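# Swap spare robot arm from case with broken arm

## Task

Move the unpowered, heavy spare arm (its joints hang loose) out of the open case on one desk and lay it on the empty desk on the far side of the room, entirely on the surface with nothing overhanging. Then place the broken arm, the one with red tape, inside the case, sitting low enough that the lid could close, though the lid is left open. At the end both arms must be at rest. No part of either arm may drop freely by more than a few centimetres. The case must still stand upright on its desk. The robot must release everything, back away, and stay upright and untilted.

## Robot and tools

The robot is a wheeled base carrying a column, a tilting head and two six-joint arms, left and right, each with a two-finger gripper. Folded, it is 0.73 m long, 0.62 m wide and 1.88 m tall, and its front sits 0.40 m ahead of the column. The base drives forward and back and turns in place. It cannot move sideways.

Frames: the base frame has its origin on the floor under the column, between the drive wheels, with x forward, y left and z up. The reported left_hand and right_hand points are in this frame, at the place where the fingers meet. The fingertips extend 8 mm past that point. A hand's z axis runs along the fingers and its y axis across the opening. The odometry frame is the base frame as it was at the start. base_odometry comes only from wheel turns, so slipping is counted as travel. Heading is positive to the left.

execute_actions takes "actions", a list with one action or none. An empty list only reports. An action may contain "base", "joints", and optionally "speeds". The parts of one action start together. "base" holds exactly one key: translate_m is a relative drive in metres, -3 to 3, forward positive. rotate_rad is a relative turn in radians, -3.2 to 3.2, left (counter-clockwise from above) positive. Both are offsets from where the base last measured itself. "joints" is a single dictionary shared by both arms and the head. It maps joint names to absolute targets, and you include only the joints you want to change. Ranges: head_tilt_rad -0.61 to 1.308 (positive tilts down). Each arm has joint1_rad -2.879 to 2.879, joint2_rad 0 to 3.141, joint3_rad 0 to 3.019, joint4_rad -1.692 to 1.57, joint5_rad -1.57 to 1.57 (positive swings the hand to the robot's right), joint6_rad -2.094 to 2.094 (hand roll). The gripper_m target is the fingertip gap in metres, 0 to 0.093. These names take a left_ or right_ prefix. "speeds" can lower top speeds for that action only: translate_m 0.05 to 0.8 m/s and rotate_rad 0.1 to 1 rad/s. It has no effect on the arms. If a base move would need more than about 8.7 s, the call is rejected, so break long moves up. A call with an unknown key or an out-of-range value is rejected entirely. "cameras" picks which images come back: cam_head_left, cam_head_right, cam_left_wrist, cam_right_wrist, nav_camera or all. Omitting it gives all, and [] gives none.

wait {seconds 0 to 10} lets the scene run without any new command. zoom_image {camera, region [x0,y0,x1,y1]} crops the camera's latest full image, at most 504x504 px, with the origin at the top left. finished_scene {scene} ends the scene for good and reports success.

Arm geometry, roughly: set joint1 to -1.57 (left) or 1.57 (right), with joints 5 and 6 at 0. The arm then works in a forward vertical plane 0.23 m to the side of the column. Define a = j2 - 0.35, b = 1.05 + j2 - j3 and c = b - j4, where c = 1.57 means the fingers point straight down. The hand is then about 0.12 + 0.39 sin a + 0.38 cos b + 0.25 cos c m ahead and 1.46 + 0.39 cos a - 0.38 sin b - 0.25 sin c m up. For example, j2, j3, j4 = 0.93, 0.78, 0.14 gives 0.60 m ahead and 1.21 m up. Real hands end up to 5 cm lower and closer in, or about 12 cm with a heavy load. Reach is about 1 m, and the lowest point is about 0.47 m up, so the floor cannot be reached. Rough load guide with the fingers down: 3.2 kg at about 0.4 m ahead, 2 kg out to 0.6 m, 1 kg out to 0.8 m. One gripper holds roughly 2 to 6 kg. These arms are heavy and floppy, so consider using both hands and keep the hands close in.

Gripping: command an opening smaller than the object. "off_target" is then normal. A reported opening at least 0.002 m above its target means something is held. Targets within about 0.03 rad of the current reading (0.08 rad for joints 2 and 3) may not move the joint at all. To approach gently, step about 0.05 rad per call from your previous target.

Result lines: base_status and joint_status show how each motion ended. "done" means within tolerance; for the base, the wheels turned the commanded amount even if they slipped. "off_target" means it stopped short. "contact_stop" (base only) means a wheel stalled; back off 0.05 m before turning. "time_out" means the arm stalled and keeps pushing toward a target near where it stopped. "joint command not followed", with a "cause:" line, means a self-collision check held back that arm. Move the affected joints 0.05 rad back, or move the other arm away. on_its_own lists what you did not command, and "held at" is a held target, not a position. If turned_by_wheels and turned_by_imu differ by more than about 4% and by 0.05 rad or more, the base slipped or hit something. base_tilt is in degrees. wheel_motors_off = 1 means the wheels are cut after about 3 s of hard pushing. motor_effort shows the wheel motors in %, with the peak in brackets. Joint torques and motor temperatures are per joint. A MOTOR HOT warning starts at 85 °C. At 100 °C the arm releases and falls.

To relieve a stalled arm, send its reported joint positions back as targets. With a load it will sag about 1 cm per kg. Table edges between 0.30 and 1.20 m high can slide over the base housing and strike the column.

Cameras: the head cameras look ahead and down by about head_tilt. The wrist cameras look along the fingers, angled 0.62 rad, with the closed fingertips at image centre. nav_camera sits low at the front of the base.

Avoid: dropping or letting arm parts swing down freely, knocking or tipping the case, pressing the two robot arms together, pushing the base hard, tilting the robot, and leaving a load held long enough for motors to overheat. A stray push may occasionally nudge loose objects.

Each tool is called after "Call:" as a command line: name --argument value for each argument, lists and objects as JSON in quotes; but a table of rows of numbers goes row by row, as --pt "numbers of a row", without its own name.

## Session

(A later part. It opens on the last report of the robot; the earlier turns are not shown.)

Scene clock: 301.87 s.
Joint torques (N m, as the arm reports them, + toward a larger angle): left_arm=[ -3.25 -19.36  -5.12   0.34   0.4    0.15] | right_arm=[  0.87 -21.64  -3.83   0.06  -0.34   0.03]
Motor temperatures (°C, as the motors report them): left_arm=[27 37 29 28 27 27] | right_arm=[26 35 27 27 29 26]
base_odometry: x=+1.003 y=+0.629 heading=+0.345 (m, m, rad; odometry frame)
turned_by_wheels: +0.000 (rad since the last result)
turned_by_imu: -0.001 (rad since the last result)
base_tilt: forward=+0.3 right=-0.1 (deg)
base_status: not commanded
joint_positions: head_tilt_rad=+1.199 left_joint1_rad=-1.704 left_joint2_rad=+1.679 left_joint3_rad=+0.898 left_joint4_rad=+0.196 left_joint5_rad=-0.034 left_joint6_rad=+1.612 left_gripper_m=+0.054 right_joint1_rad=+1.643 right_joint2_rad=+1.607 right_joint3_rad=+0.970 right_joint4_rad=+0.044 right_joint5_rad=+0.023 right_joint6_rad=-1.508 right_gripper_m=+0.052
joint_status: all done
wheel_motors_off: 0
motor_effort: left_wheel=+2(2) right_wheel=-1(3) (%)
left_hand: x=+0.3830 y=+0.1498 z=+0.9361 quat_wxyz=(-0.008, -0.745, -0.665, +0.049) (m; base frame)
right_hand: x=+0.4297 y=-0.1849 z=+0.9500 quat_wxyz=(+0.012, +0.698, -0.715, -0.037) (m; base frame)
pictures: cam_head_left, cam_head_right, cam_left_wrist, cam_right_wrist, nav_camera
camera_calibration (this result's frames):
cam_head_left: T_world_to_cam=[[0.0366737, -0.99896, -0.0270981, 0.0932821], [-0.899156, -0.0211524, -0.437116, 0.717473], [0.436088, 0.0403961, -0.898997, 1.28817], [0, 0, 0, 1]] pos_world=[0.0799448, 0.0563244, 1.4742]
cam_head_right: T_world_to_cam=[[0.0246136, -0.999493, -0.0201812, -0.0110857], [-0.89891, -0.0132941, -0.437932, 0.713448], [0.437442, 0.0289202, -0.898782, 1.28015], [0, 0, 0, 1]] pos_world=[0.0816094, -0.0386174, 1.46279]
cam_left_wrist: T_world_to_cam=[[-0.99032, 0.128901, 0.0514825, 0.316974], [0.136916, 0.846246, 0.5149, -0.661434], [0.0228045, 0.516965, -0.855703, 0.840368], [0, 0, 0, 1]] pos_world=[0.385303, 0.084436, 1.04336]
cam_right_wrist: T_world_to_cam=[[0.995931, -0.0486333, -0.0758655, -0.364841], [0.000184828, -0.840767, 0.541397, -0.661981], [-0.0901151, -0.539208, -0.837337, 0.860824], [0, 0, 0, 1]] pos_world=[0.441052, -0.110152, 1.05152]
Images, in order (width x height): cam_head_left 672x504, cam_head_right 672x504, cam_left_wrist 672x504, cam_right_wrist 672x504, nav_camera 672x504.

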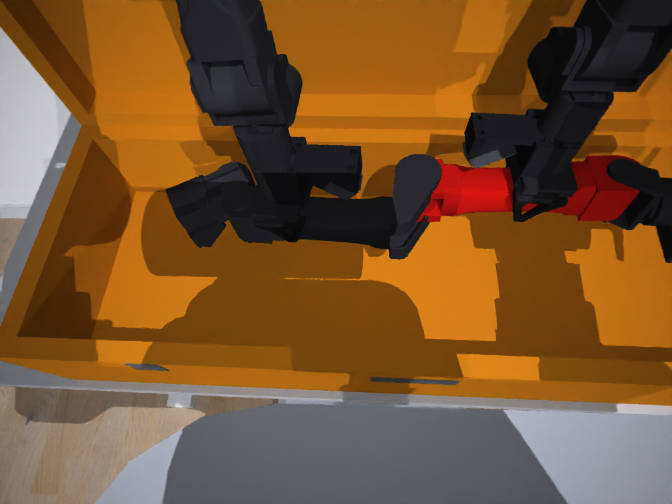

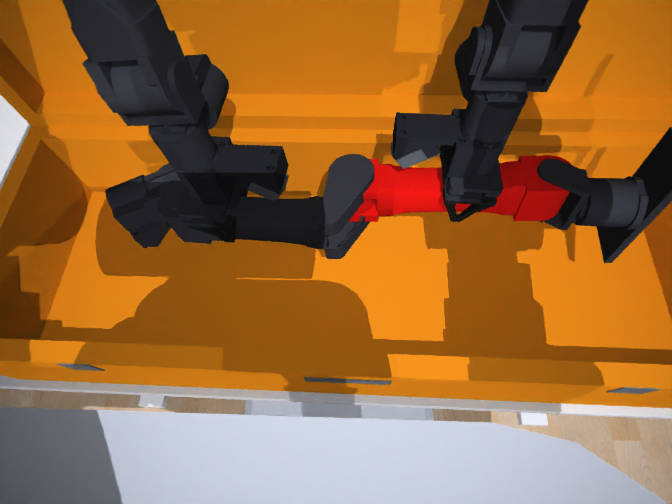

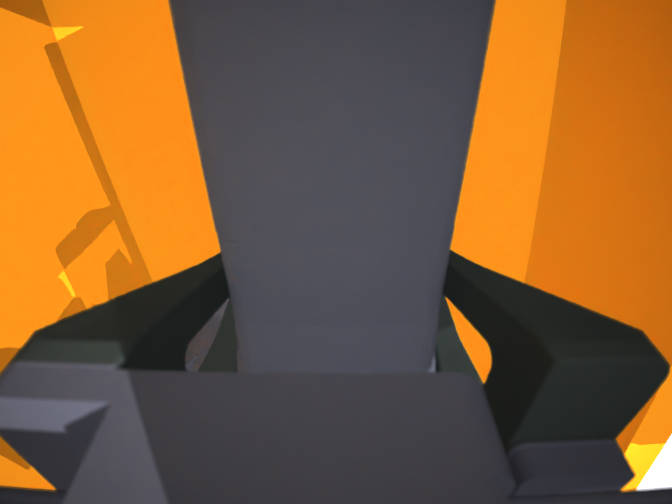

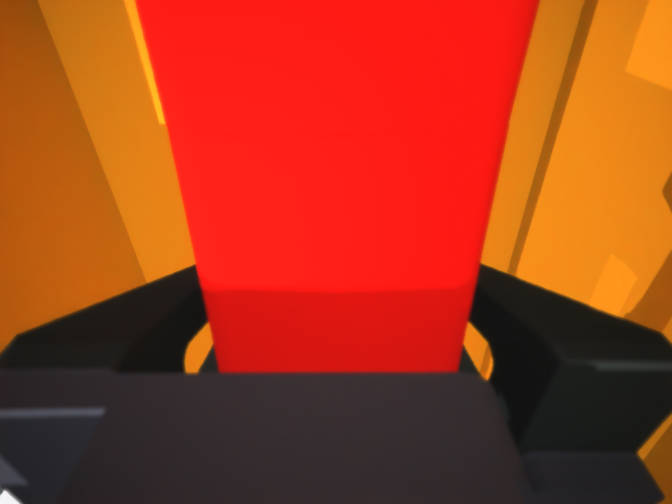

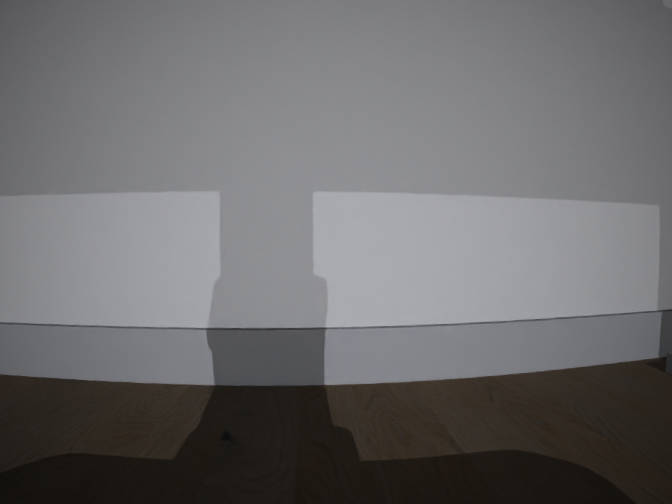

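Call:
zoom_image --camera "cam_head_left" --region '[100, 120, 420, 300]'

Call:
zoom_image --camera "cam_head_right" --region '[420, 90, 672, 290]'

Region (100, 120, 420, 300) of cam_head_left's 672x504 image, scaled by 1.575, with more detail than that image has; it fills the top 284 rows of this view, and the rest is white.

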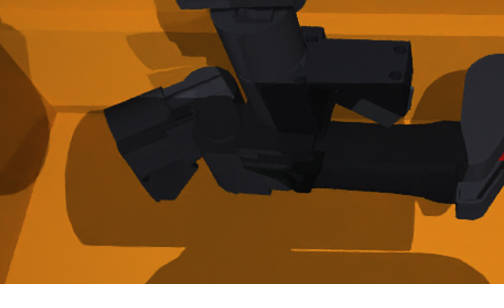

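Region (420, 90, 672, 290) of cam_head_right's 672x504 image, scaled by 2.000, with more detail than that image has; it fills the top 400 rows of this view, and the rest is white.

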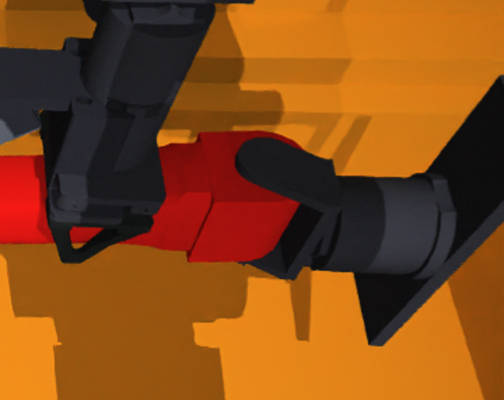

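Call:
execute_actions --actions '[{"joints": {"left_joint1_rad": -1.718, "left_joint2_rad": 1.645, "left_joint3_rad": 0.897, "left_joint4_rad": 0.217, "left_joint5_rad": -0.022, "left_joint6_rad": 1.62, "right_joint1_rad": 1.641, "right_joint2_rad": 1.572, "right_joint3_rad": 0.982, "right_joint4_rad": 0.064, "right_joint5_rad": 0.018, "right_joint6_rad": -1.503}}]' --cameras '["cam_head_left", "cam_head_right"]'

Scene clock: 304.87 s.
Joint torques (N m, as the arm reports them, + toward a larger angle): left_arm=[ -3.25 -17.09  -3.61   0.65   0.65   0.15] | right_arm=[  1.01 -21.59  -3.92  -0.04   0.02   0.08]
Motor temperatures (°C, as the motors report them): left_arm=[27 37 29 28 27 27] | right_arm=[26 35 27 27 29 26]
base_odometry: x=+1.003 y=+0.629 heading=+0.345 (m, m, rad; odometry frame)
turned_by_wheels: +0.000 (rad since the last result)
turned_by_imu: -0.001 (rad since the last result)
base_tilt: forward=+0.3 right=-0.1 (deg)
base_status: not commanded
joint_positions: head_tilt_rad=+1.199 left_joint1_rad=-1.704 left_joint2_rad=+1.692 left_joint3_rad=+0.915 left_joint4_rad=+0.201 left_joint5_rad=-0.040 left_joint6_rad=+1.613 left_gripper_m=+0.054 right_joint1_rad=+1.638 right_joint2_rad=+1.647 right_joint3_rad=+1.005 right_joint4_rad=+0.065 right_joint5_rad=+0.010 right_joint6_rad=-1.514 right_gripper_m=+0.052
joint_status: all done
wheel_motors_off: 0
motor_effort: left_wheel=+2(2) right_wheel=-1(4) (%)
left_hand: x=+0.3882 y=+0.1501 z=+0.9309 quat_wxyz=(-0.009, -0.745, -0.665, +0.044) (m; base frame)
right_hand: x=+0.4360 y=-0.1848 z=+0.9352 quat_wxyz=(+0.003, +0.699, -0.714, -0.035) (m; base frame)
pictures: cam_head_left, cam_head_right
camera_calibration (this result's frames):
cam_head_left: T_world_to_cam=[[0.0366737, -0.99896, -0.0270981, 0.0932821], [-0.899156, -0.0211524, -0.437116, 0.717472], [0.436088, 0.0403961, -0.898997, 1.28817], [0, 0, 0, 1]] pos_world=[0.0799448, 0.0563244, 1.4742]
cam_head_right: T_world_to_cam=[[0.0246136, -0.999493, -0.0201812, -0.0110857], [-0.89891, -0.0132941, -0.437932, 0.713448], [0.437442, 0.0289202, -0.898782, 1.28015], [0, 0, 0, 1]] pos_world=[0.0816093, -0.0386174, 1.46279]
Images, in order (width x height): cam_head_left 672x504, cam_head_right 672x504.

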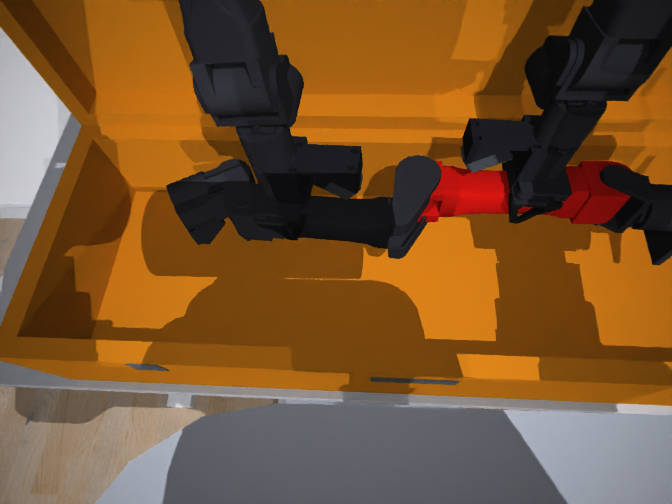

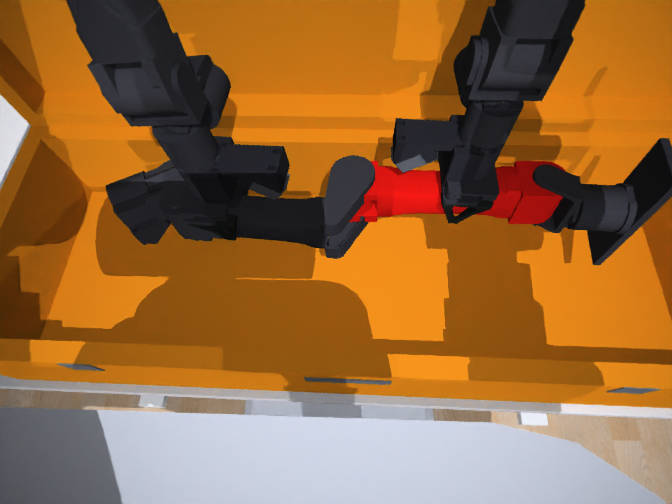

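Call:
execute_actions --actions '[{"base": {"translate_m": -0.05}, "speeds": {"translate_m": 0.05}}]' --cameras '["cam_head_left", "cam_head_right"]'

Scene clock: 307.40 s.
Joint torques (N m, as the arm reports them, + toward a larger angle): left_arm=[ -3.27 -17.73  -4.24   0.34   0.52   0.13] | right_arm=[  1.27 -21.55  -3.81  -0.23  -0.14   0.03]
Motor temperatures (°C, as the motors report them): left_arm=[27 37 29 28 27 27] | right_arm=[26 36 27 27 29 26]
base_odometry: x=+0.956 y=+0.613 heading=+0.344 (m, m, rad; odometry frame)
turned_by_wheels: +0.000 (rad since the last result)
turned_by_imu: -0.001 (rad since the last result)
base_tilt: forward=+0.3 right=+0.0 (deg)
base_status: done
joint_positions: head_tilt_rad=+1.199 left_joint1_rad=-1.703 left_joint2_rad=+1.705 left_joint3_rad=+0.923 left_joint4_rad=+0.207 left_joint5_rad=-0.036 left_joint6_rad=+1.615 left_gripper_m=+0.054 right_joint1_rad=+1.637 right_joint2_rad=+1.652 right_joint3_rad=+1.004 right_joint4_rad=+0.069 right_joint5_rad=+0.015 right_joint6_rad=-1.512 right_gripper_m=+0.052
joint_status: not commanded
wheel_motors_off: 0
motor_effort: left_wheel=+0(33) right_wheel=-1(45) (%)
left_hand: x=+0.3870 y=+0.1494 z=+0.9263 quat_wxyz=(-0.010, -0.745, -0.665, +0.045) (m; base frame)
right_hand: x=+0.4335 y=-0.1861 z=+0.9336 quat_wxyz=(+0.006, +0.698, -0.715, -0.034) (m; base frame)
pictures: cam_head_left, cam_head_right
camera_calibration (this result's frames):
cam_head_left: T_world_to_cam=[[0.0366648, -0.99896, -0.0271101, 0.093301], [-0.899299, -0.0211524, -0.436822, 0.717028], [0.435795, 0.0403961, -0.899139, 1.2884], [0, 0, 0, 1]] pos_world=[0.0799233, 0.0563244, 1.47419]
cam_head_right: T_world_to_cam=[[0.024607, -0.999493, -0.0201892, -0.011073], [-0.899053, -0.0132941, -0.437638, 0.713003], [0.437148, 0.0289202, -0.898924, 1.28038], [0, 0, 0, 1]] pos_world=[0.0815841, -0.0386174, 1.46278]
Images, in order (width x height): cam_head_left 672x504, cam_head_right 672x504.

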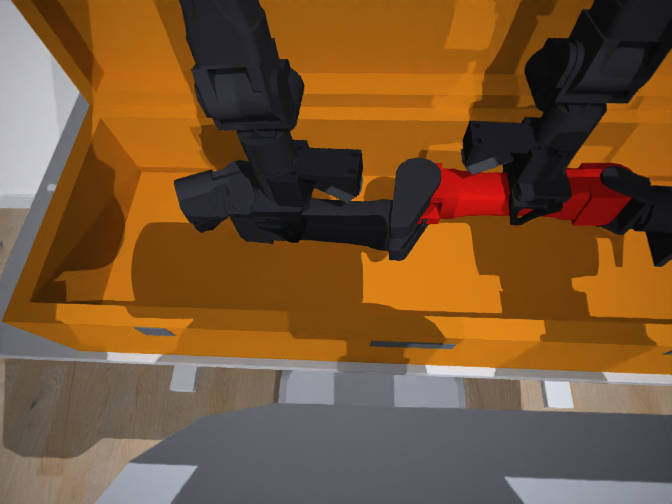

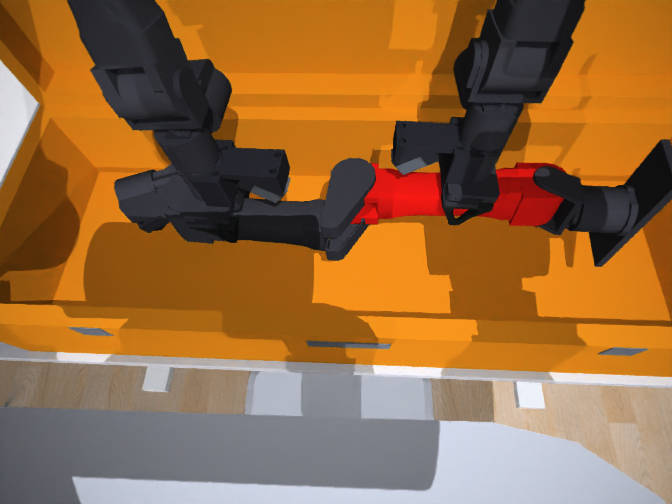

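Call:
zoom_image --camera "cam_head_left" --region '[120, 130, 340, 270]'

Region (120, 130, 340, 270) of cam_head_left's 672x504 image, scaled by 2.291, with more detail than that image has; it fills the top 321 rows of this view, and the rest is white.

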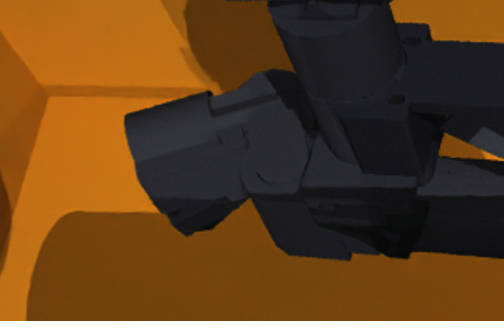

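Call:
execute_actions --actions '[{"base": {"translate_m": -0.045}, "speeds": {"translate_m": 0.05}, "joints": {"left_joint1_rad": -1.715, "left_joint2_rad": 1.69, "left_joint3_rad": 0.93, "left_joint4_rad": 0.228, "left_joint5_rad": -0.02, "left_joint6_rad": 1.622, "right_joint1_rad": 1.639, "right_joint2_rad": 1.617, "right_joint3_rad": 1.012, "right_joint4_rad": 0.079, "right_joint5_rad": 0.016, "right_joint6_rad": -1.506}}]' --cameras '["cam_head_left", "cam_head_right"]'

Scene clock: 310.87 s.
Joint torques (N m, as the arm reports them, + toward a larger angle): left_arm=[ -3.02 -17.96  -4.11   0.55   0.42   0.16] | right_arm=[  1.23 -21.93  -4.19  -0.24  -0.34   0.04]
Motor temperatures (°C, as the motors report them): left_arm=[27 37 29 28 28 27] | right_arm=[26 36 27 27 28 26]
base_odometry: x=+0.914 y=+0.597 heading=+0.344 (m, m, rad; odometry frame)
turned_by_wheels: +0.000 (rad since the last result)
turned_by_imu: -0.001 (rad since the last result)
base_tilt: forward=+0.3 right=-0.1 (deg)
base_status: done
joint_positions: head_tilt_rad=+1.199 left_joint1_rad=-1.703 left_joint2_rad=+1.752 left_joint3_rad=+0.952 left_joint4_rad=+0.216 left_joint5_rad=-0.030 left_joint6_rad=+1.614 left_gripper_m=+0.054 right_joint1_rad=+1.633 right_joint2_rad=+1.703 right_joint3_rad=+1.035 right_joint4_rad=+0.084 right_joint5_rad=+0.018 right_joint6_rad=-1.515 right_gripper_m=+0.052
joint_status: all done
wheel_motors_off: 0
motor_effort: left_wheel=+0(34) right_wheel=+2(41) (%)
left_hand: x=+0.3817 y=+0.1472 z=+0.9106 quat_wxyz=(-0.009, -0.745, -0.665, +0.050) (m; base frame)
right_hand: x=+0.4291 y=-0.1884 z=+0.9153 quat_wxyz=(+0.010, +0.699, -0.715, -0.034) (m; base frame)
pictures: cam_head_left, cam_head_right
camera_calibration (this result's frames):
cam_head_left: T_world_to_cam=[[0.0366606, -0.99896, -0.0271159, 0.0933101], [-0.899368, -0.0211524, -0.436681, 0.716813], [0.435653, 0.0403961, -0.899208, 1.28851], [0, 0, 0, 1]] pos_world=[0.0799129, 0.0563244, 1.47419]
cam_head_right: T_world_to_cam=[[0.0246038, -0.999493, -0.0201931, -0.0110669], [-0.899122, -0.0132941, -0.437497, 0.712788], [0.437007, 0.0289202, -0.898993, 1.28049], [0, 0, 0, 1]] pos_world=[0.081572, -0.0386174, 1.46277]
Images, in order (width x height): cam_head_left 672x504, cam_head_right 672x504.

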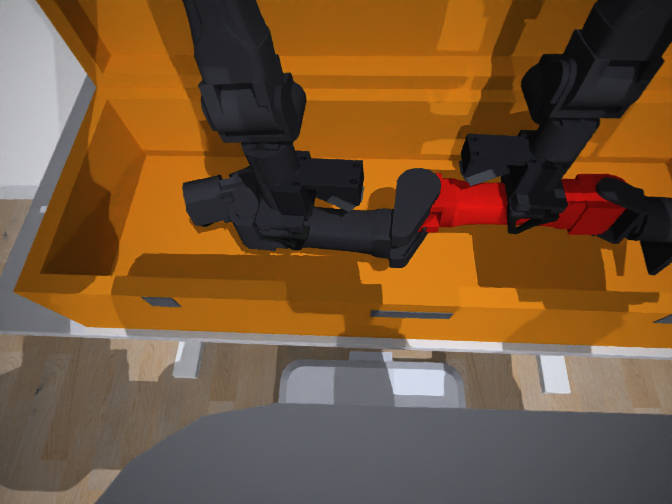

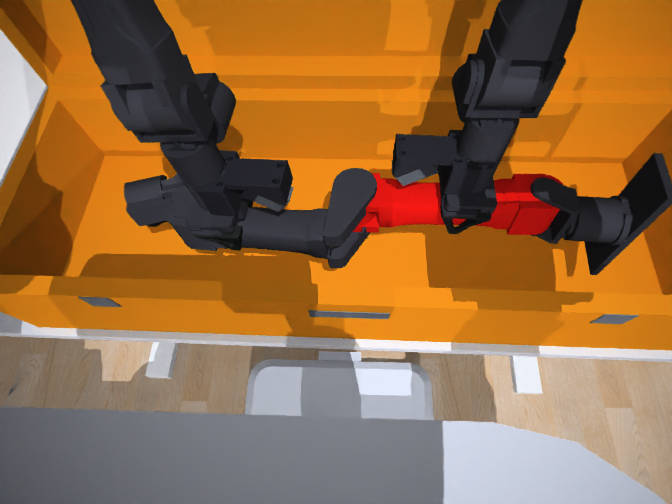

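Call:
zoom_image --camera "cam_head_right" --region '[500, 130, 672, 320]'

Call:
zoom_image --camera "cam_head_left" --region '[120, 130, 340, 290]'

Region (500, 130, 672, 320) of cam_head_right's 672x504 image, scaled by 2.653, with more detail than that image has; it fills the left 456 columns of this view, and the rest is white.

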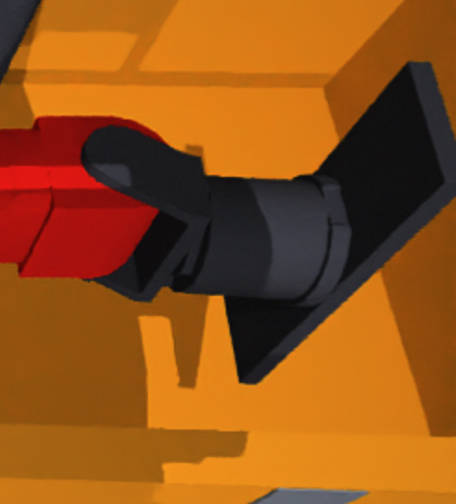

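Region (120, 130, 340, 290) of cam_head_left's 672x504 image, scaled by 2.291, with more detail than that image has; it fills the top 367 rows of this view, and the rest is white.

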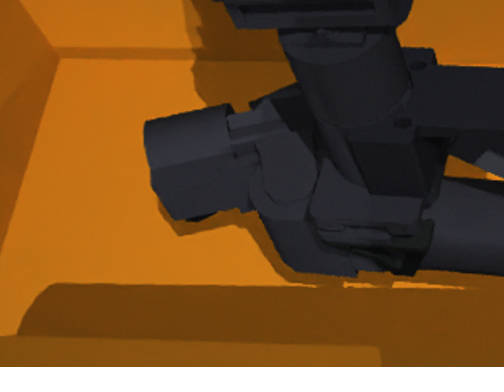

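Call:
zoom_image --camera "cam_head_left" --region '[546, 160, 672, 300]'

Region (546, 160, 672, 300) of cam_head_left's 672x504 image, scaled by 3.600, with more detail than that image has; it fills the left 454 columns of this view, and the rest is white.

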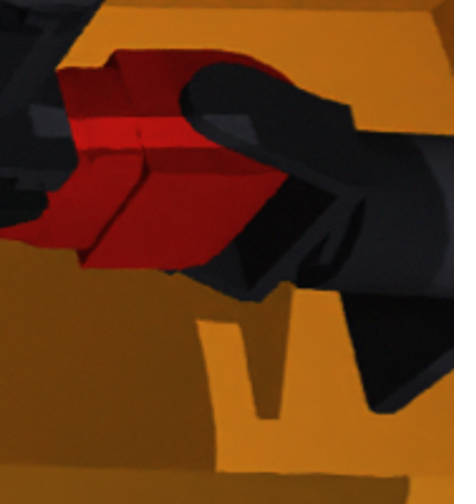

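Call:
execute_actions --actions '[{"joints": {"left_joint1_rad": -1.711, "left_joint2_rad": 1.752, "left_joint3_rad": 0.968, "left_joint4_rad": 0.257, "left_joint5_rad": 0.0, "left_joint6_rad": 1.625, "right_joint1_rad": 1.638, "right_joint2_rad": 1.648, "right_joint3_rad": 1.051, "right_joint4_rad": 0.071, "right_joint5_rad": 0.035, "right_joint6_rad": -1.545}}]' --cameras '["cam_head_left", "cam_head_right"]'

Scene clock: 365.77 s.
Joint torques (N m, as the arm reports them, + toward a larger angle): left_arm=[ -3.43 -17.8   -4.57   0.4    0.33   0.42] | right_arm=[  1.15 -22.09  -4.21  -0.62  -0.38  -0.13]
Motor temperatures (°C, as the motors report them): left_arm=[27 37 30 28 28 27] | right_arm=[26 37 27 27 28 26]
base_odometry: x=+0.914 y=+0.597 heading=+0.344 (m, m, rad; odometry frame)
turned_by_wheels: +0.000 (rad since the last result)
turned_by_imu: -0.001 (rad since the last result)
base_tilt: forward=+0.3 right=-0.1 (deg)
base_status: not commanded
joint_positions: head_tilt_rad=+1.199 left_joint1_rad=-1.698 left_joint2_rad=+1.813 left_joint3_rad=+0.993 left_joint4_rad=+0.246 left_joint5_rad=-0.008 left_joint6_rad=+1.595 left_gripper_m=+0.054 right_joint1_rad=+1.633 right_joint2_rad=+1.738 right_joint3_rad=+1.076 right_joint4_rad=+0.084 right_joint5_rad=+0.039 right_joint6_rad=-1.539 right_gripper_m=+0.052
joint_status: all done
wheel_motors_off: 0
motor_effort: left_wheel=+1(1) right_wheel=+2(0) (%)
left_hand: x=+0.3798 y=+0.1437 z=+0.8896 quat_wxyz=(-0.019, -0.737, -0.673, +0.053) (m; base frame)
right_hand: x=+0.4363 y=-0.1913 z=+0.9017 quat_wxyz=(+0.014, +0.707, -0.706, -0.024) (m; base frame)
pictures: cam_head_left, cam_head_right
camera_calibration (this result's frames):
cam_head_left: T_world_to_cam=[[0.0366606, -0.99896, -0.0271159, 0.0933101], [-0.899368, -0.0211524, -0.436681, 0.716813], [0.435653, 0.0403961, -0.899208, 1.28851], [0, 0, 0, 1]] pos_world=[0.079913, 0.0563244, 1.47419]
cam_head_right: T_world_to_cam=[[0.0246038, -0.999493, -0.0201931, -0.0110669], [-0.899122, -0.0132941, -0.437497, 0.712789], [0.437007, 0.0289202, -0.898993, 1.28049], [0, 0, 0, 1]] pos_world=[0.081572, -0.0386174, 1.46277]
Images, in order (width x height): cam_head_left 672x504, cam_head_right 672x504.

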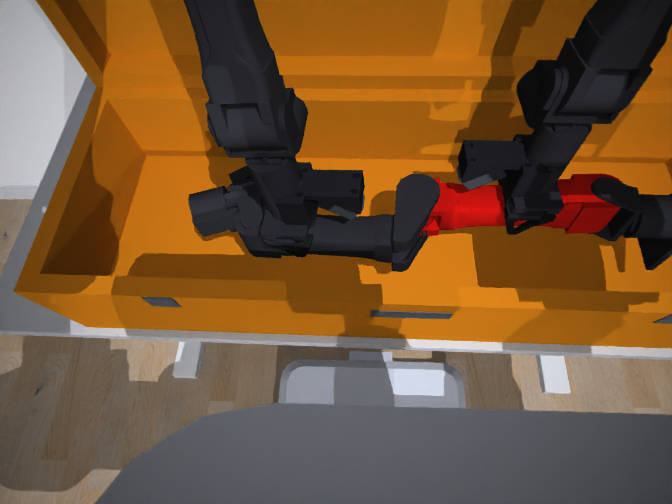

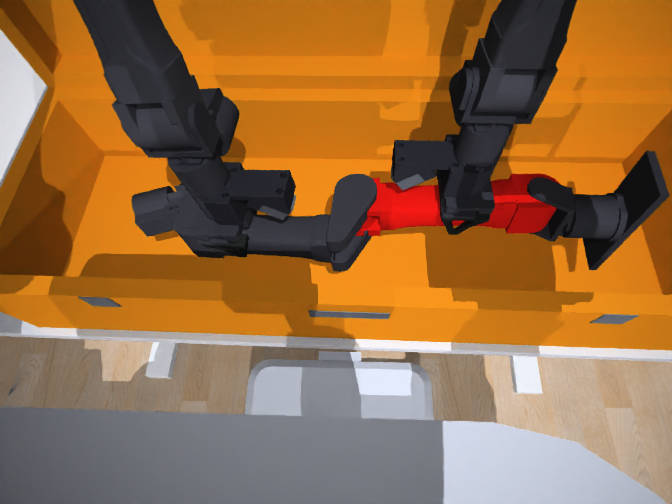

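Call:
zoom_image --camera "cam_head_right" --region '[500, 130, 672, 320]'

Region (500, 130, 672, 320) of cam_head_right's 672x504 image, scaled by 2.653, with more detail than that image has; it fills the left 456 columns of this view, and the rest is white.

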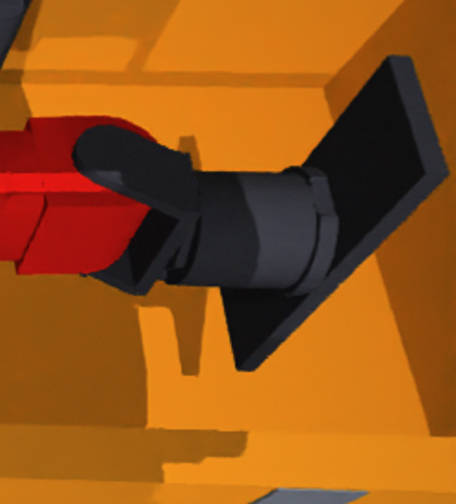

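Call:
execute_actions --actions '[{"joints": {"left_joint1_rad": -1.704, "left_joint2_rad": 1.826, "left_joint3_rad": 1.026, "left_joint4_rad": 0.288, "left_joint5_rad": 0.025, "left_joint6_rad": 1.62, "right_joint1_rad": 1.64, "right_joint2_rad": 1.695, "right_joint3_rad": 1.094, "right_joint4_rad": 0.09, "right_joint5_rad": 0.06, "right_joint6_rad": -1.575}}]' --cameras '["cam_head_left", "cam_head_right"]'

Scene clock: 375.27 s.
Joint torques (N m, as the arm reports them, + toward a larger angle): left_arm=[ -2.95 -17.78  -5.15   0.53   0.31   0.44] | right_arm=[  1.74 -22.92  -5.02  -0.01  -0.44  -0.23]
Motor temperatures (°C, as the motors report them): left_arm=[27 37 30 28 28 27] | right_arm=[26 37 27 27 28 26]
base_odometry: x=+0.914 y=+0.597 heading=+0.344 (m, m, rad; odometry frame)
turned_by_wheels: +0.000 (rad since the last result)
turned_by_imu: -0.001 (rad since the last result)
base_tilt: forward=+0.3 right=-0.1 (deg)
base_status: not commanded
joint_positions: head_tilt_rad=+1.199 left_joint1_rad=-1.693 left_joint2_rad=+1.893 left_joint3_rad=+1.056 left_joint4_rad=+0.274 left_joint5_rad=+0.018 left_joint6_rad=+1.587 left_gripper_m=+0.054 right_joint1_rad=+1.633 right_joint2_rad=+1.789 right_joint3_rad=+1.124 right_joint4_rad=+0.089 right_joint5_rad=+0.067 right_joint6_rad=-1.551 right_gripper_m=+0.052
joint_status: all done
wheel_motors_off: 0
motor_effort: left_wheel=+0(1) right_wheel=+0(2) (%)
left_hand: x=+0.3783 y=+0.1394 z=+0.8610 quat_wxyz=(-0.030, -0.733, -0.677, +0.057) (m; base frame)
right_hand: x=+0.4386 y=-0.1949 z=+0.8826 quat_wxyz=(+0.023, +0.712, -0.702, -0.013) (m; base frame)
pictures: cam_head_left, cam_head_right
camera_calibration (this result's frames):
cam_head_left: T_world_to_cam=[[0.0366606, -0.99896, -0.0271159, 0.0933101], [-0.899368, -0.0211524, -0.436681, 0.716813], [0.435653, 0.0403961, -0.899208, 1.28851], [0, 0, 0, 1]] pos_world=[0.079913, 0.0563244, 1.47419]
cam_head_right: T_world_to_cam=[[0.0246038, -0.999493, -0.0201931, -0.0110669], [-0.899122, -0.0132941, -0.437497, 0.712789], [0.437007, 0.0289202, -0.898993, 1.28049], [0, 0, 0, 1]] pos_world=[0.081572, -0.0386174, 1.46277]
Images, in order (width x height): cam_head_left 672x504, cam_head_right 672x504.

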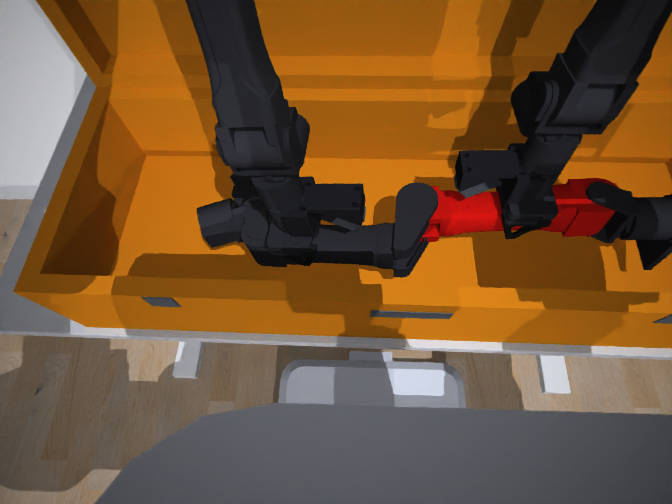

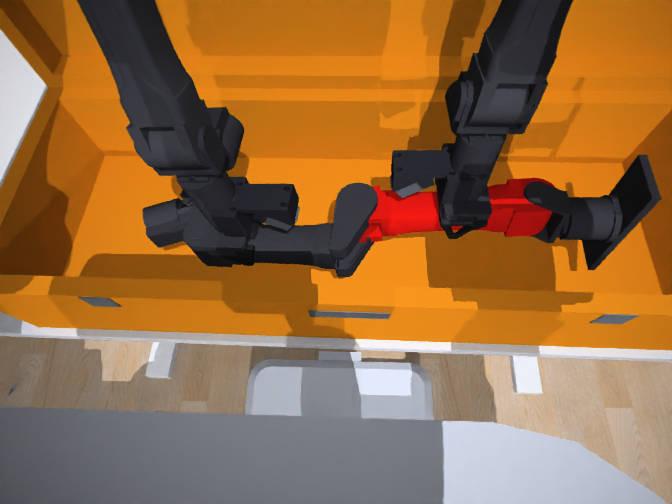

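Call:
execute_actions --actions '[{"joints": {"left_joint1_rad": -1.697, "left_joint2_rad": 1.906, "left_joint3_rad": 1.097, "left_joint4_rad": 0.312, "left_joint5_rad": 0.055, "left_joint6_rad": 1.605, "right_joint1_rad": 1.643, "right_joint2_rad": 1.742, "right_joint3_rad": 1.133, "right_joint4_rad": 0.113, "right_joint5_rad": 0.095, "right_joint6_rad": -1.575}}]' --cameras '["cam_head_left", "cam_head_right"]'

Scene clock: 378.80 s.
Joint torques (N m, as the arm reports them, + toward a larger angle): left_arm=[ -3.05 -16.16  -3.38   0.74   0.54   0.31] | right_arm=[  1.97 -21.91  -4.53   0.1    0.23  -0.18]
Motor temperatures (°C, as the motors report them): left_arm=[27 37 30 28 28 27] | right_arm=[26 37 27 27 28 26]
base_odometry: x=+0.914 y=+0.597 heading=+0.344 (m, m, rad; odometry frame)
turned_by_wheels: +0.000 (rad since the last result)
turned_by_imu: -0.001 (rad since the last result)
base_tilt: forward=+0.3 right=+0.0 (deg)
base_status: not commanded
joint_positions: head_tilt_rad=+1.199 left_joint1_rad=-1.688 left_joint2_rad=+1.950 left_joint3_rad=+1.106 left_joint4_rad=+0.294 left_joint5_rad=+0.042 left_joint6_rad=+1.583 left_gripper_m=+0.054 right_joint1_rad=+1.632 right_joint2_rad=+1.832 right_joint3_rad=+1.161 right_joint4_rad=+0.111 right_joint5_rad=+0.084 right_joint6_rad=-1.560 right_gripper_m=+0.052
joint_status: all done
wheel_motors_off: 0
motor_effort: left_wheel=+1(1) right_wheel=+1(1) (%)
left_hand: x=+0.3789 y=+0.1365 z=+0.8404 quat_wxyz=(-0.041, -0.730, -0.679, +0.060) (m; base frame)
right_hand: x=+0.4423 y=-0.1977 z=+0.8662 quat_wxyz=(+0.023, +0.715, -0.699, -0.001) (m; base frame)
pictures: cam_head_left, cam_head_right
camera_calibration (this result's frames):
cam_head_left: T_world_to_cam=[[0.0366605, -0.99896, -0.0271159, 0.0933101], [-0.899368, -0.0211524, -0.436681, 0.716813], [0.435653, 0.0403961, -0.899208, 1.28851], [0, 0, 0, 1]] pos_world=[0.0799129, 0.0563244, 1.47419]
cam_head_right: T_world_to_cam=[[0.0246038, -0.999493, -0.0201931, -0.0110669], [-0.899122, -0.0132941, -0.437497, 0.712788], [0.437006, 0.0289202, -0.898993, 1.28049], [0, 0, 0, 1]] pos_world=[0.081572, -0.0386174, 1.46277]
Images, in order (width x height): cam_head_left 672x504, cam_head_right 672x504.

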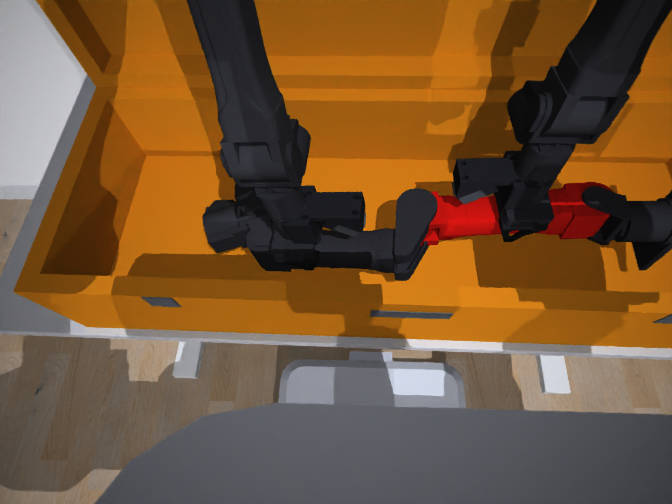

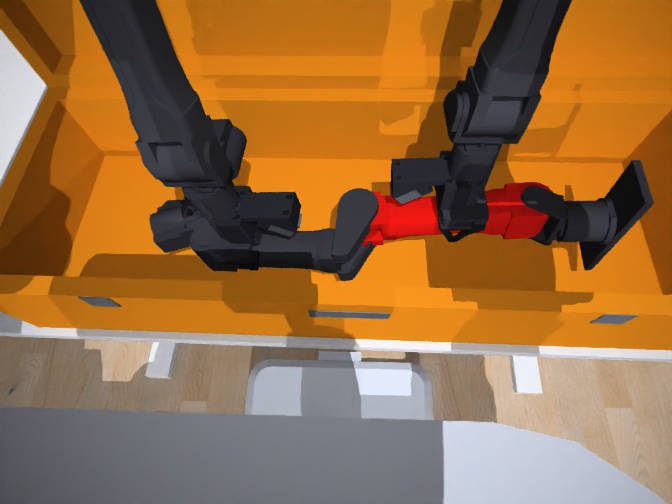

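Call:
execute_actions --actions '[]' --cameras '["cam_head_left", "cam_left_wrist", "cam_head_right"]'

Call:
zoom_image --camera "cam_head_left" --region '[150, 140, 370, 290]'

Scene clock: 379.67 s.
Joint torques (N m, as the arm reports them, + toward a larger angle): left_arm=[ -3.07 -16.46  -3.37   0.77   0.55   0.31] | right_arm=[  1.76 -22.35  -4.78   0.09   0.23  -0.16]
Motor temperatures (°C, as the motors report them): left_arm=[27 37 30 28 28 27] | right_arm=[26 37 27 27 28 26]
base_odometry: x=+0.914 y=+0.597 heading=+0.344 (m, m, rad; odometry frame)
turned_by_wheels: +0.000 (rad since the last result)
turned_by_imu: +0.000 (rad since the last result)
base_tilt: forward=+0.3 right=-0.1 (deg)
base_status: not commanded
joint_positions: head_tilt_rad=+1.199 left_joint1_rad=-1.688 left_joint2_rad=+1.950 left_joint3_rad=+1.106 left_joint4_rad=+0.294 left_joint5_rad=+0.042 left_joint6_rad=+1.583 left_gripper_m=+0.054 right_joint1_rad=+1.632 right_joint2_rad=+1.832 right_joint3_rad=+1.161 right_joint4_rad=+0.111 right_joint5_rad=+0.084 right_joint6_rad=-1.560 right_gripper_m=+0.052
joint_status: all done
wheel_motors_off: 0
motor_effort: left_wheel=+1(1) right_wheel=+1(1) (%)
left_hand: x=+0.3789 y=+0.1365 z=+0.8404 quat_wxyz=(-0.041, -0.730, -0.679, +0.060) (m; base frame)
right_hand: x=+0.4423 y=-0.1977 z=+0.8662 quat_wxyz=(+0.023, +0.715, -0.699, -0.001) (m; base frame)
pictures: cam_head_left, cam_head_right, cam_left_wrist
camera_calibration (this result's frames):
cam_head_left: T_world_to_cam=[[0.0366605, -0.99896, -0.0271159, 0.0933101], [-0.899368, -0.0211524, -0.436681, 0.716813], [0.435653, 0.0403961, -0.899208, 1.28851], [0, 0, 0, 1]] pos_world=[0.0799129, 0.0563244, 1.47419]
cam_head_right: T_world_to_cam=[[0.0246038, -0.999493, -0.0201931, -0.0110669], [-0.899122, -0.0132941, -0.437497, 0.712788], [0.437006, 0.0289202, -0.898993, 1.28049], [0, 0, 0, 1]] pos_world=[0.081572, -0.0386174, 1.46277]
cam_left_wrist: T_world_to_cam=[[-0.995997, 0.0876404, 0.0175756, 0.355764], [0.0857821, 0.881921, 0.463526, -0.542671], [0.0251233, 0.463178, -0.885909, 0.797324], [0, 0, 0, 1]] pos_world=[0.38086, 0.0781106, 0.951646]
Images, in order (width x height): cam_head_left 672x504, cam_head_right 672x504, cam_left_wrist 672x504.

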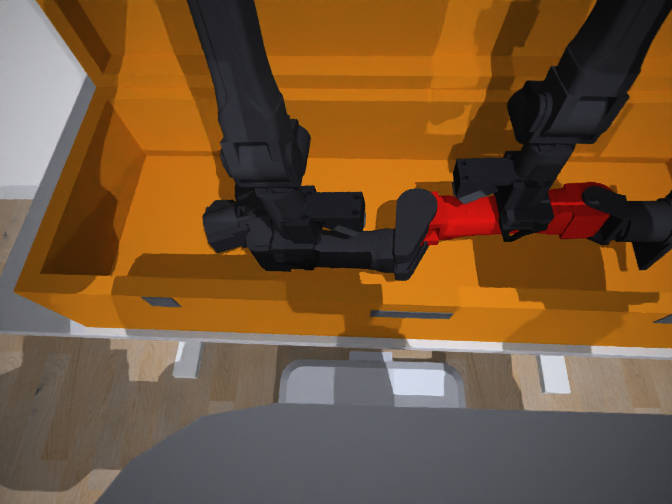

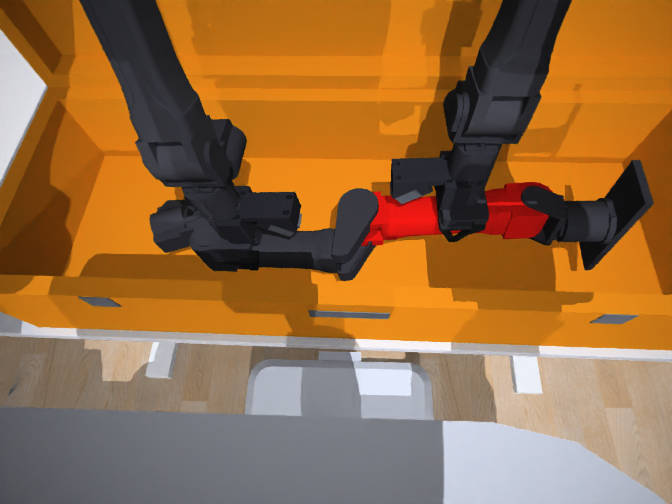

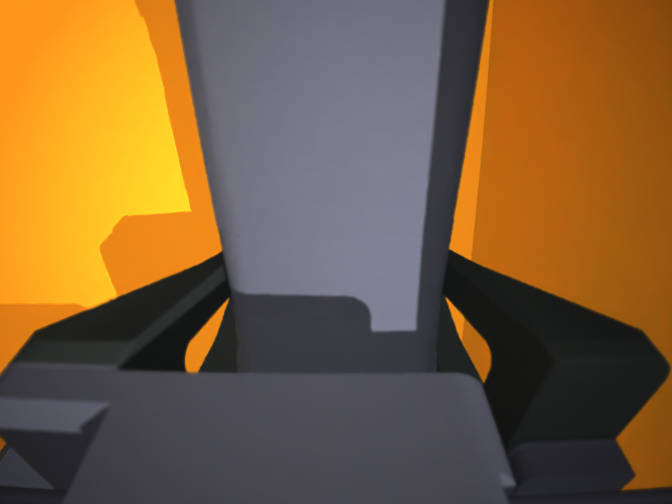

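Region (150, 140, 370, 290) of cam_head_left's 672x504 image, scaled by 2.291, with more detail than that image has; it fills the top 344 rows of this view, and the rest is white.

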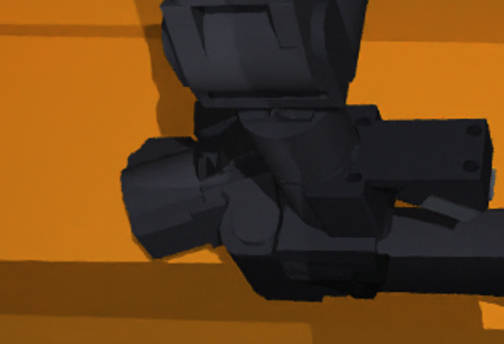

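Call:
execute_actions --actions '[{"joints": {"left_joint1_rad": -1.694, "left_joint2_rad": 1.956, "left_joint3_rad": 1.117, "left_joint4_rad": 0.347, "left_joint5_rad": 0.065, "left_joint6_rad": 1.59, "right_joint1_rad": 1.643, "right_joint2_rad": 1.774, "right_joint3_rad": 1.163, "right_joint4_rad": 0.118, "right_joint5_rad": 0.105, "right_joint6_rad": -1.585}}]' --cameras '["cam_head_left", "cam_head_right"]'

Scene clock: 381.67 s.
Joint torques (N m, as the arm reports them, + toward a larger angle): left_arm=[ -2.77 -16.02  -4.     0.91   0.55   0.4 ] | right_arm=[  1.79 -22.33  -4.61   0.03   0.21  -0.14]
Motor temperatures (°C, as the motors report them): left_arm=[27 37 30 28 28 27] | right_arm=[26 37 27 27 28 26]
base_odometry: x=+0.914 y=+0.597 heading=+0.344 (m, m, rad; odometry frame)
turned_by_wheels: +0.000 (rad since the last result)
turned_by_imu: -0.001 (rad since the last result)
base_tilt: forward=+0.3 right=-0.1 (deg)
base_status: not commanded
joint_positions: head_tilt_rad=+1.199 left_joint1_rad=-1.687 left_joint2_rad=+1.999 left_joint3_rad=+1.132 left_joint4_rad=+0.326 left_joint5_rad=+0.052 left_joint6_rad=+1.564 left_gripper_m=+0.054 right_joint1_rad=+1.632 right_joint2_rad=+1.864 right_joint3_rad=+1.189 right_joint4_rad=+0.118 right_joint5_rad=+0.095 right_joint6_rad=-1.580 right_gripper_m=+0.052
joint_status: all done
wheel_motors_off: 0
motor_effort: left_wheel=+0(1) right_wheel=+1(3) (%)
left_hand: x=+0.3712 y=+0.1344 z=+0.8244 quat_wxyz=(-0.047, -0.723, -0.686, +0.061) (m; base frame)
right_hand: x=+0.4424 y=-0.1989 z=+0.8543 quat_wxyz=(+0.026, +0.721, -0.692, +0.004) (m; base frame)
pictures: cam_head_left, cam_head_right
camera_calibration (this result's frames):
cam_head_left: T_world_to_cam=[[0.0366605, -0.99896, -0.0271159, 0.0933101], [-0.899368, -0.0211524, -0.436681, 0.716813], [0.435653, 0.0403961, -0.899208, 1.28851], [0, 0, 0, 1]] pos_world=[0.0799129, 0.0563244, 1.47419]
cam_head_right: T_world_to_cam=[[0.0246038, -0.999493, -0.0201931, -0.0110669], [-0.899122, -0.0132941, -0.437497, 0.712788], [0.437006, 0.0289202, -0.898993, 1.28049], [0, 0, 0, 1]] pos_world=[0.081572, -0.0386174, 1.46277]
Images, in order (width x height): cam_head_left 672x504, cam_head_right 672x504.

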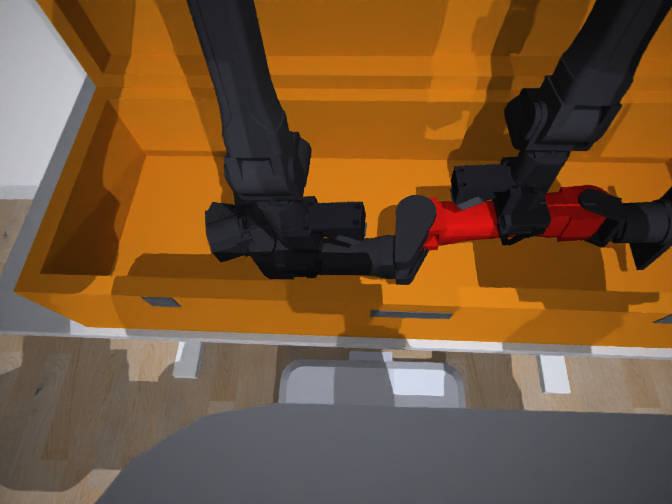

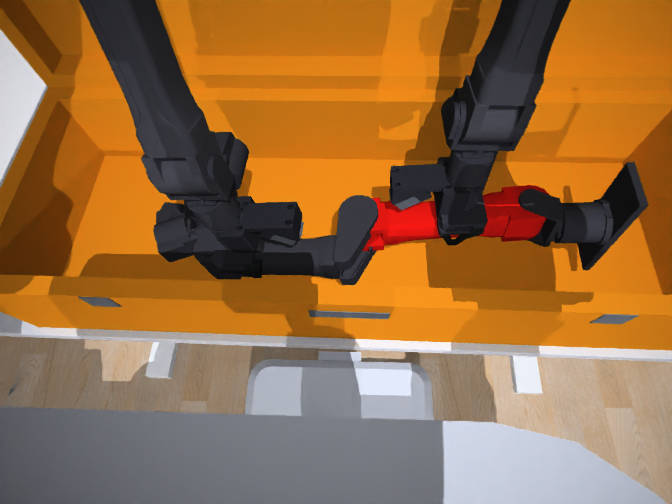

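Call:
execute_actions --actions '[{"joints": {"left_joint1_rad": -1.69, "left_joint2_rad": 2.011, "left_joint3_rad": 1.178, "left_joint4_rad": 0.345, "left_joint5_rad": 0.09, "left_joint6_rad": 1.58, "right_joint1_rad": 1.645, "right_joint2_rad": 1.804, "right_joint3_rad": 1.192, "right_joint4_rad": 0.125, "right_joint5_rad": 0.13, "right_joint6_rad": -1.585}}]' --cameras '["cam_head_left", "cam_head_right"]'

Scene clock: 383.33 s.
Joint torques (N m, as the arm reports them, + toward a larger angle): left_arm=[ -2.8  -16.85  -4.49   0.79   0.36   0.25] | right_arm=[  1.99 -23.53  -4.81   0.2    0.    -0.09]
Motor temperatures (°C, as the motors report them): left_arm=[27 37 30 28 28 27] | right_arm=[26 37 27 27 28 26]
base_odometry: x=+0.914 y=+0.597 heading=+0.344 (m, m, rad; odometry frame)
turned_by_wheels: +0.000 (rad since the last result)
turned_by_imu: -0.001 (rad since the last result)
base_tilt: forward=+0.3 right=+0.0 (deg)
base_status: not commanded
joint_positions: head_tilt_rad=+1.199 left_joint1_rad=-1.684 left_joint2_rad=+2.061 left_joint3_rad=+1.197 left_joint4_rad=+0.327 left_joint5_rad=+0.083 left_joint6_rad=+1.564 left_gripper_m=+0.054 right_joint1_rad=+1.632 right_joint2_rad=+1.896 right_joint3_rad=+1.220 right_joint4_rad=+0.121 right_joint5_rad=+0.126 right_joint6_rad=-1.579 right_gripper_m=+0.052
joint_status: all done
wheel_motors_off: 0
motor_effort: left_wheel=+1(1) right_wheel=+0(1) (%)
left_hand: x=+0.3707 y=+0.1292 z=+0.8011 quat_wxyz=(-0.058, -0.721, -0.687, +0.070) (m; base frame)
right_hand: x=+0.4426 y=-0.2031 z=+0.8423 quat_wxyz=(+0.036, +0.721, -0.692, +0.015) (m; base frame)
pictures: cam_head_left, cam_head_right
camera_calibration (this result's frames):
cam_head_left: T_world_to_cam=[[0.0366605, -0.99896, -0.0271159, 0.0933101], [-0.899368, -0.0211524, -0.436681, 0.716813], [0.435653, 0.0403961, -0.899208, 1.28851], [0, 0, 0, 1]] pos_world=[0.0799129, 0.0563244, 1.47419]
cam_head_right: T_world_to_cam=[[0.0246038, -0.999493, -0.0201931, -0.0110669], [-0.899122, -0.0132941, -0.437497, 0.712788], [0.437007, 0.0289202, -0.898993, 1.28049], [0, 0, 0, 1]] pos_world=[0.081572, -0.0386174, 1.46277]
Images, in order (width x height): cam_head_left 672x504, cam_head_right 672x504.

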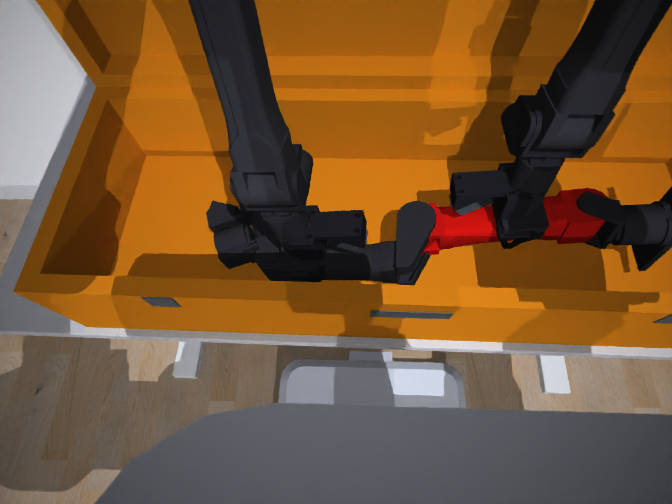

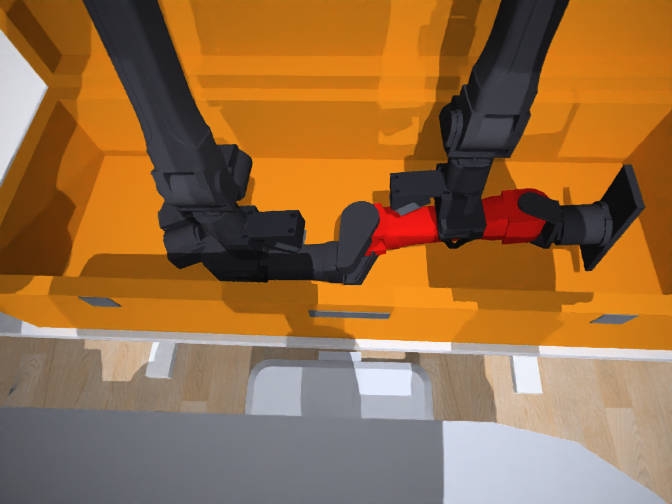

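Call:
zoom_image --camera "cam_head_right" --region '[500, 130, 672, 320]'

Region (500, 130, 672, 320) of cam_head_right's 672x504 image, scaled by 2.653, with more detail than that image has; it fills the left 456 columns of this view, and the rest is white.

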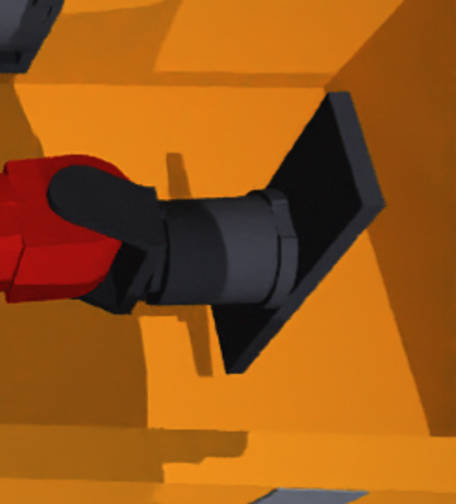

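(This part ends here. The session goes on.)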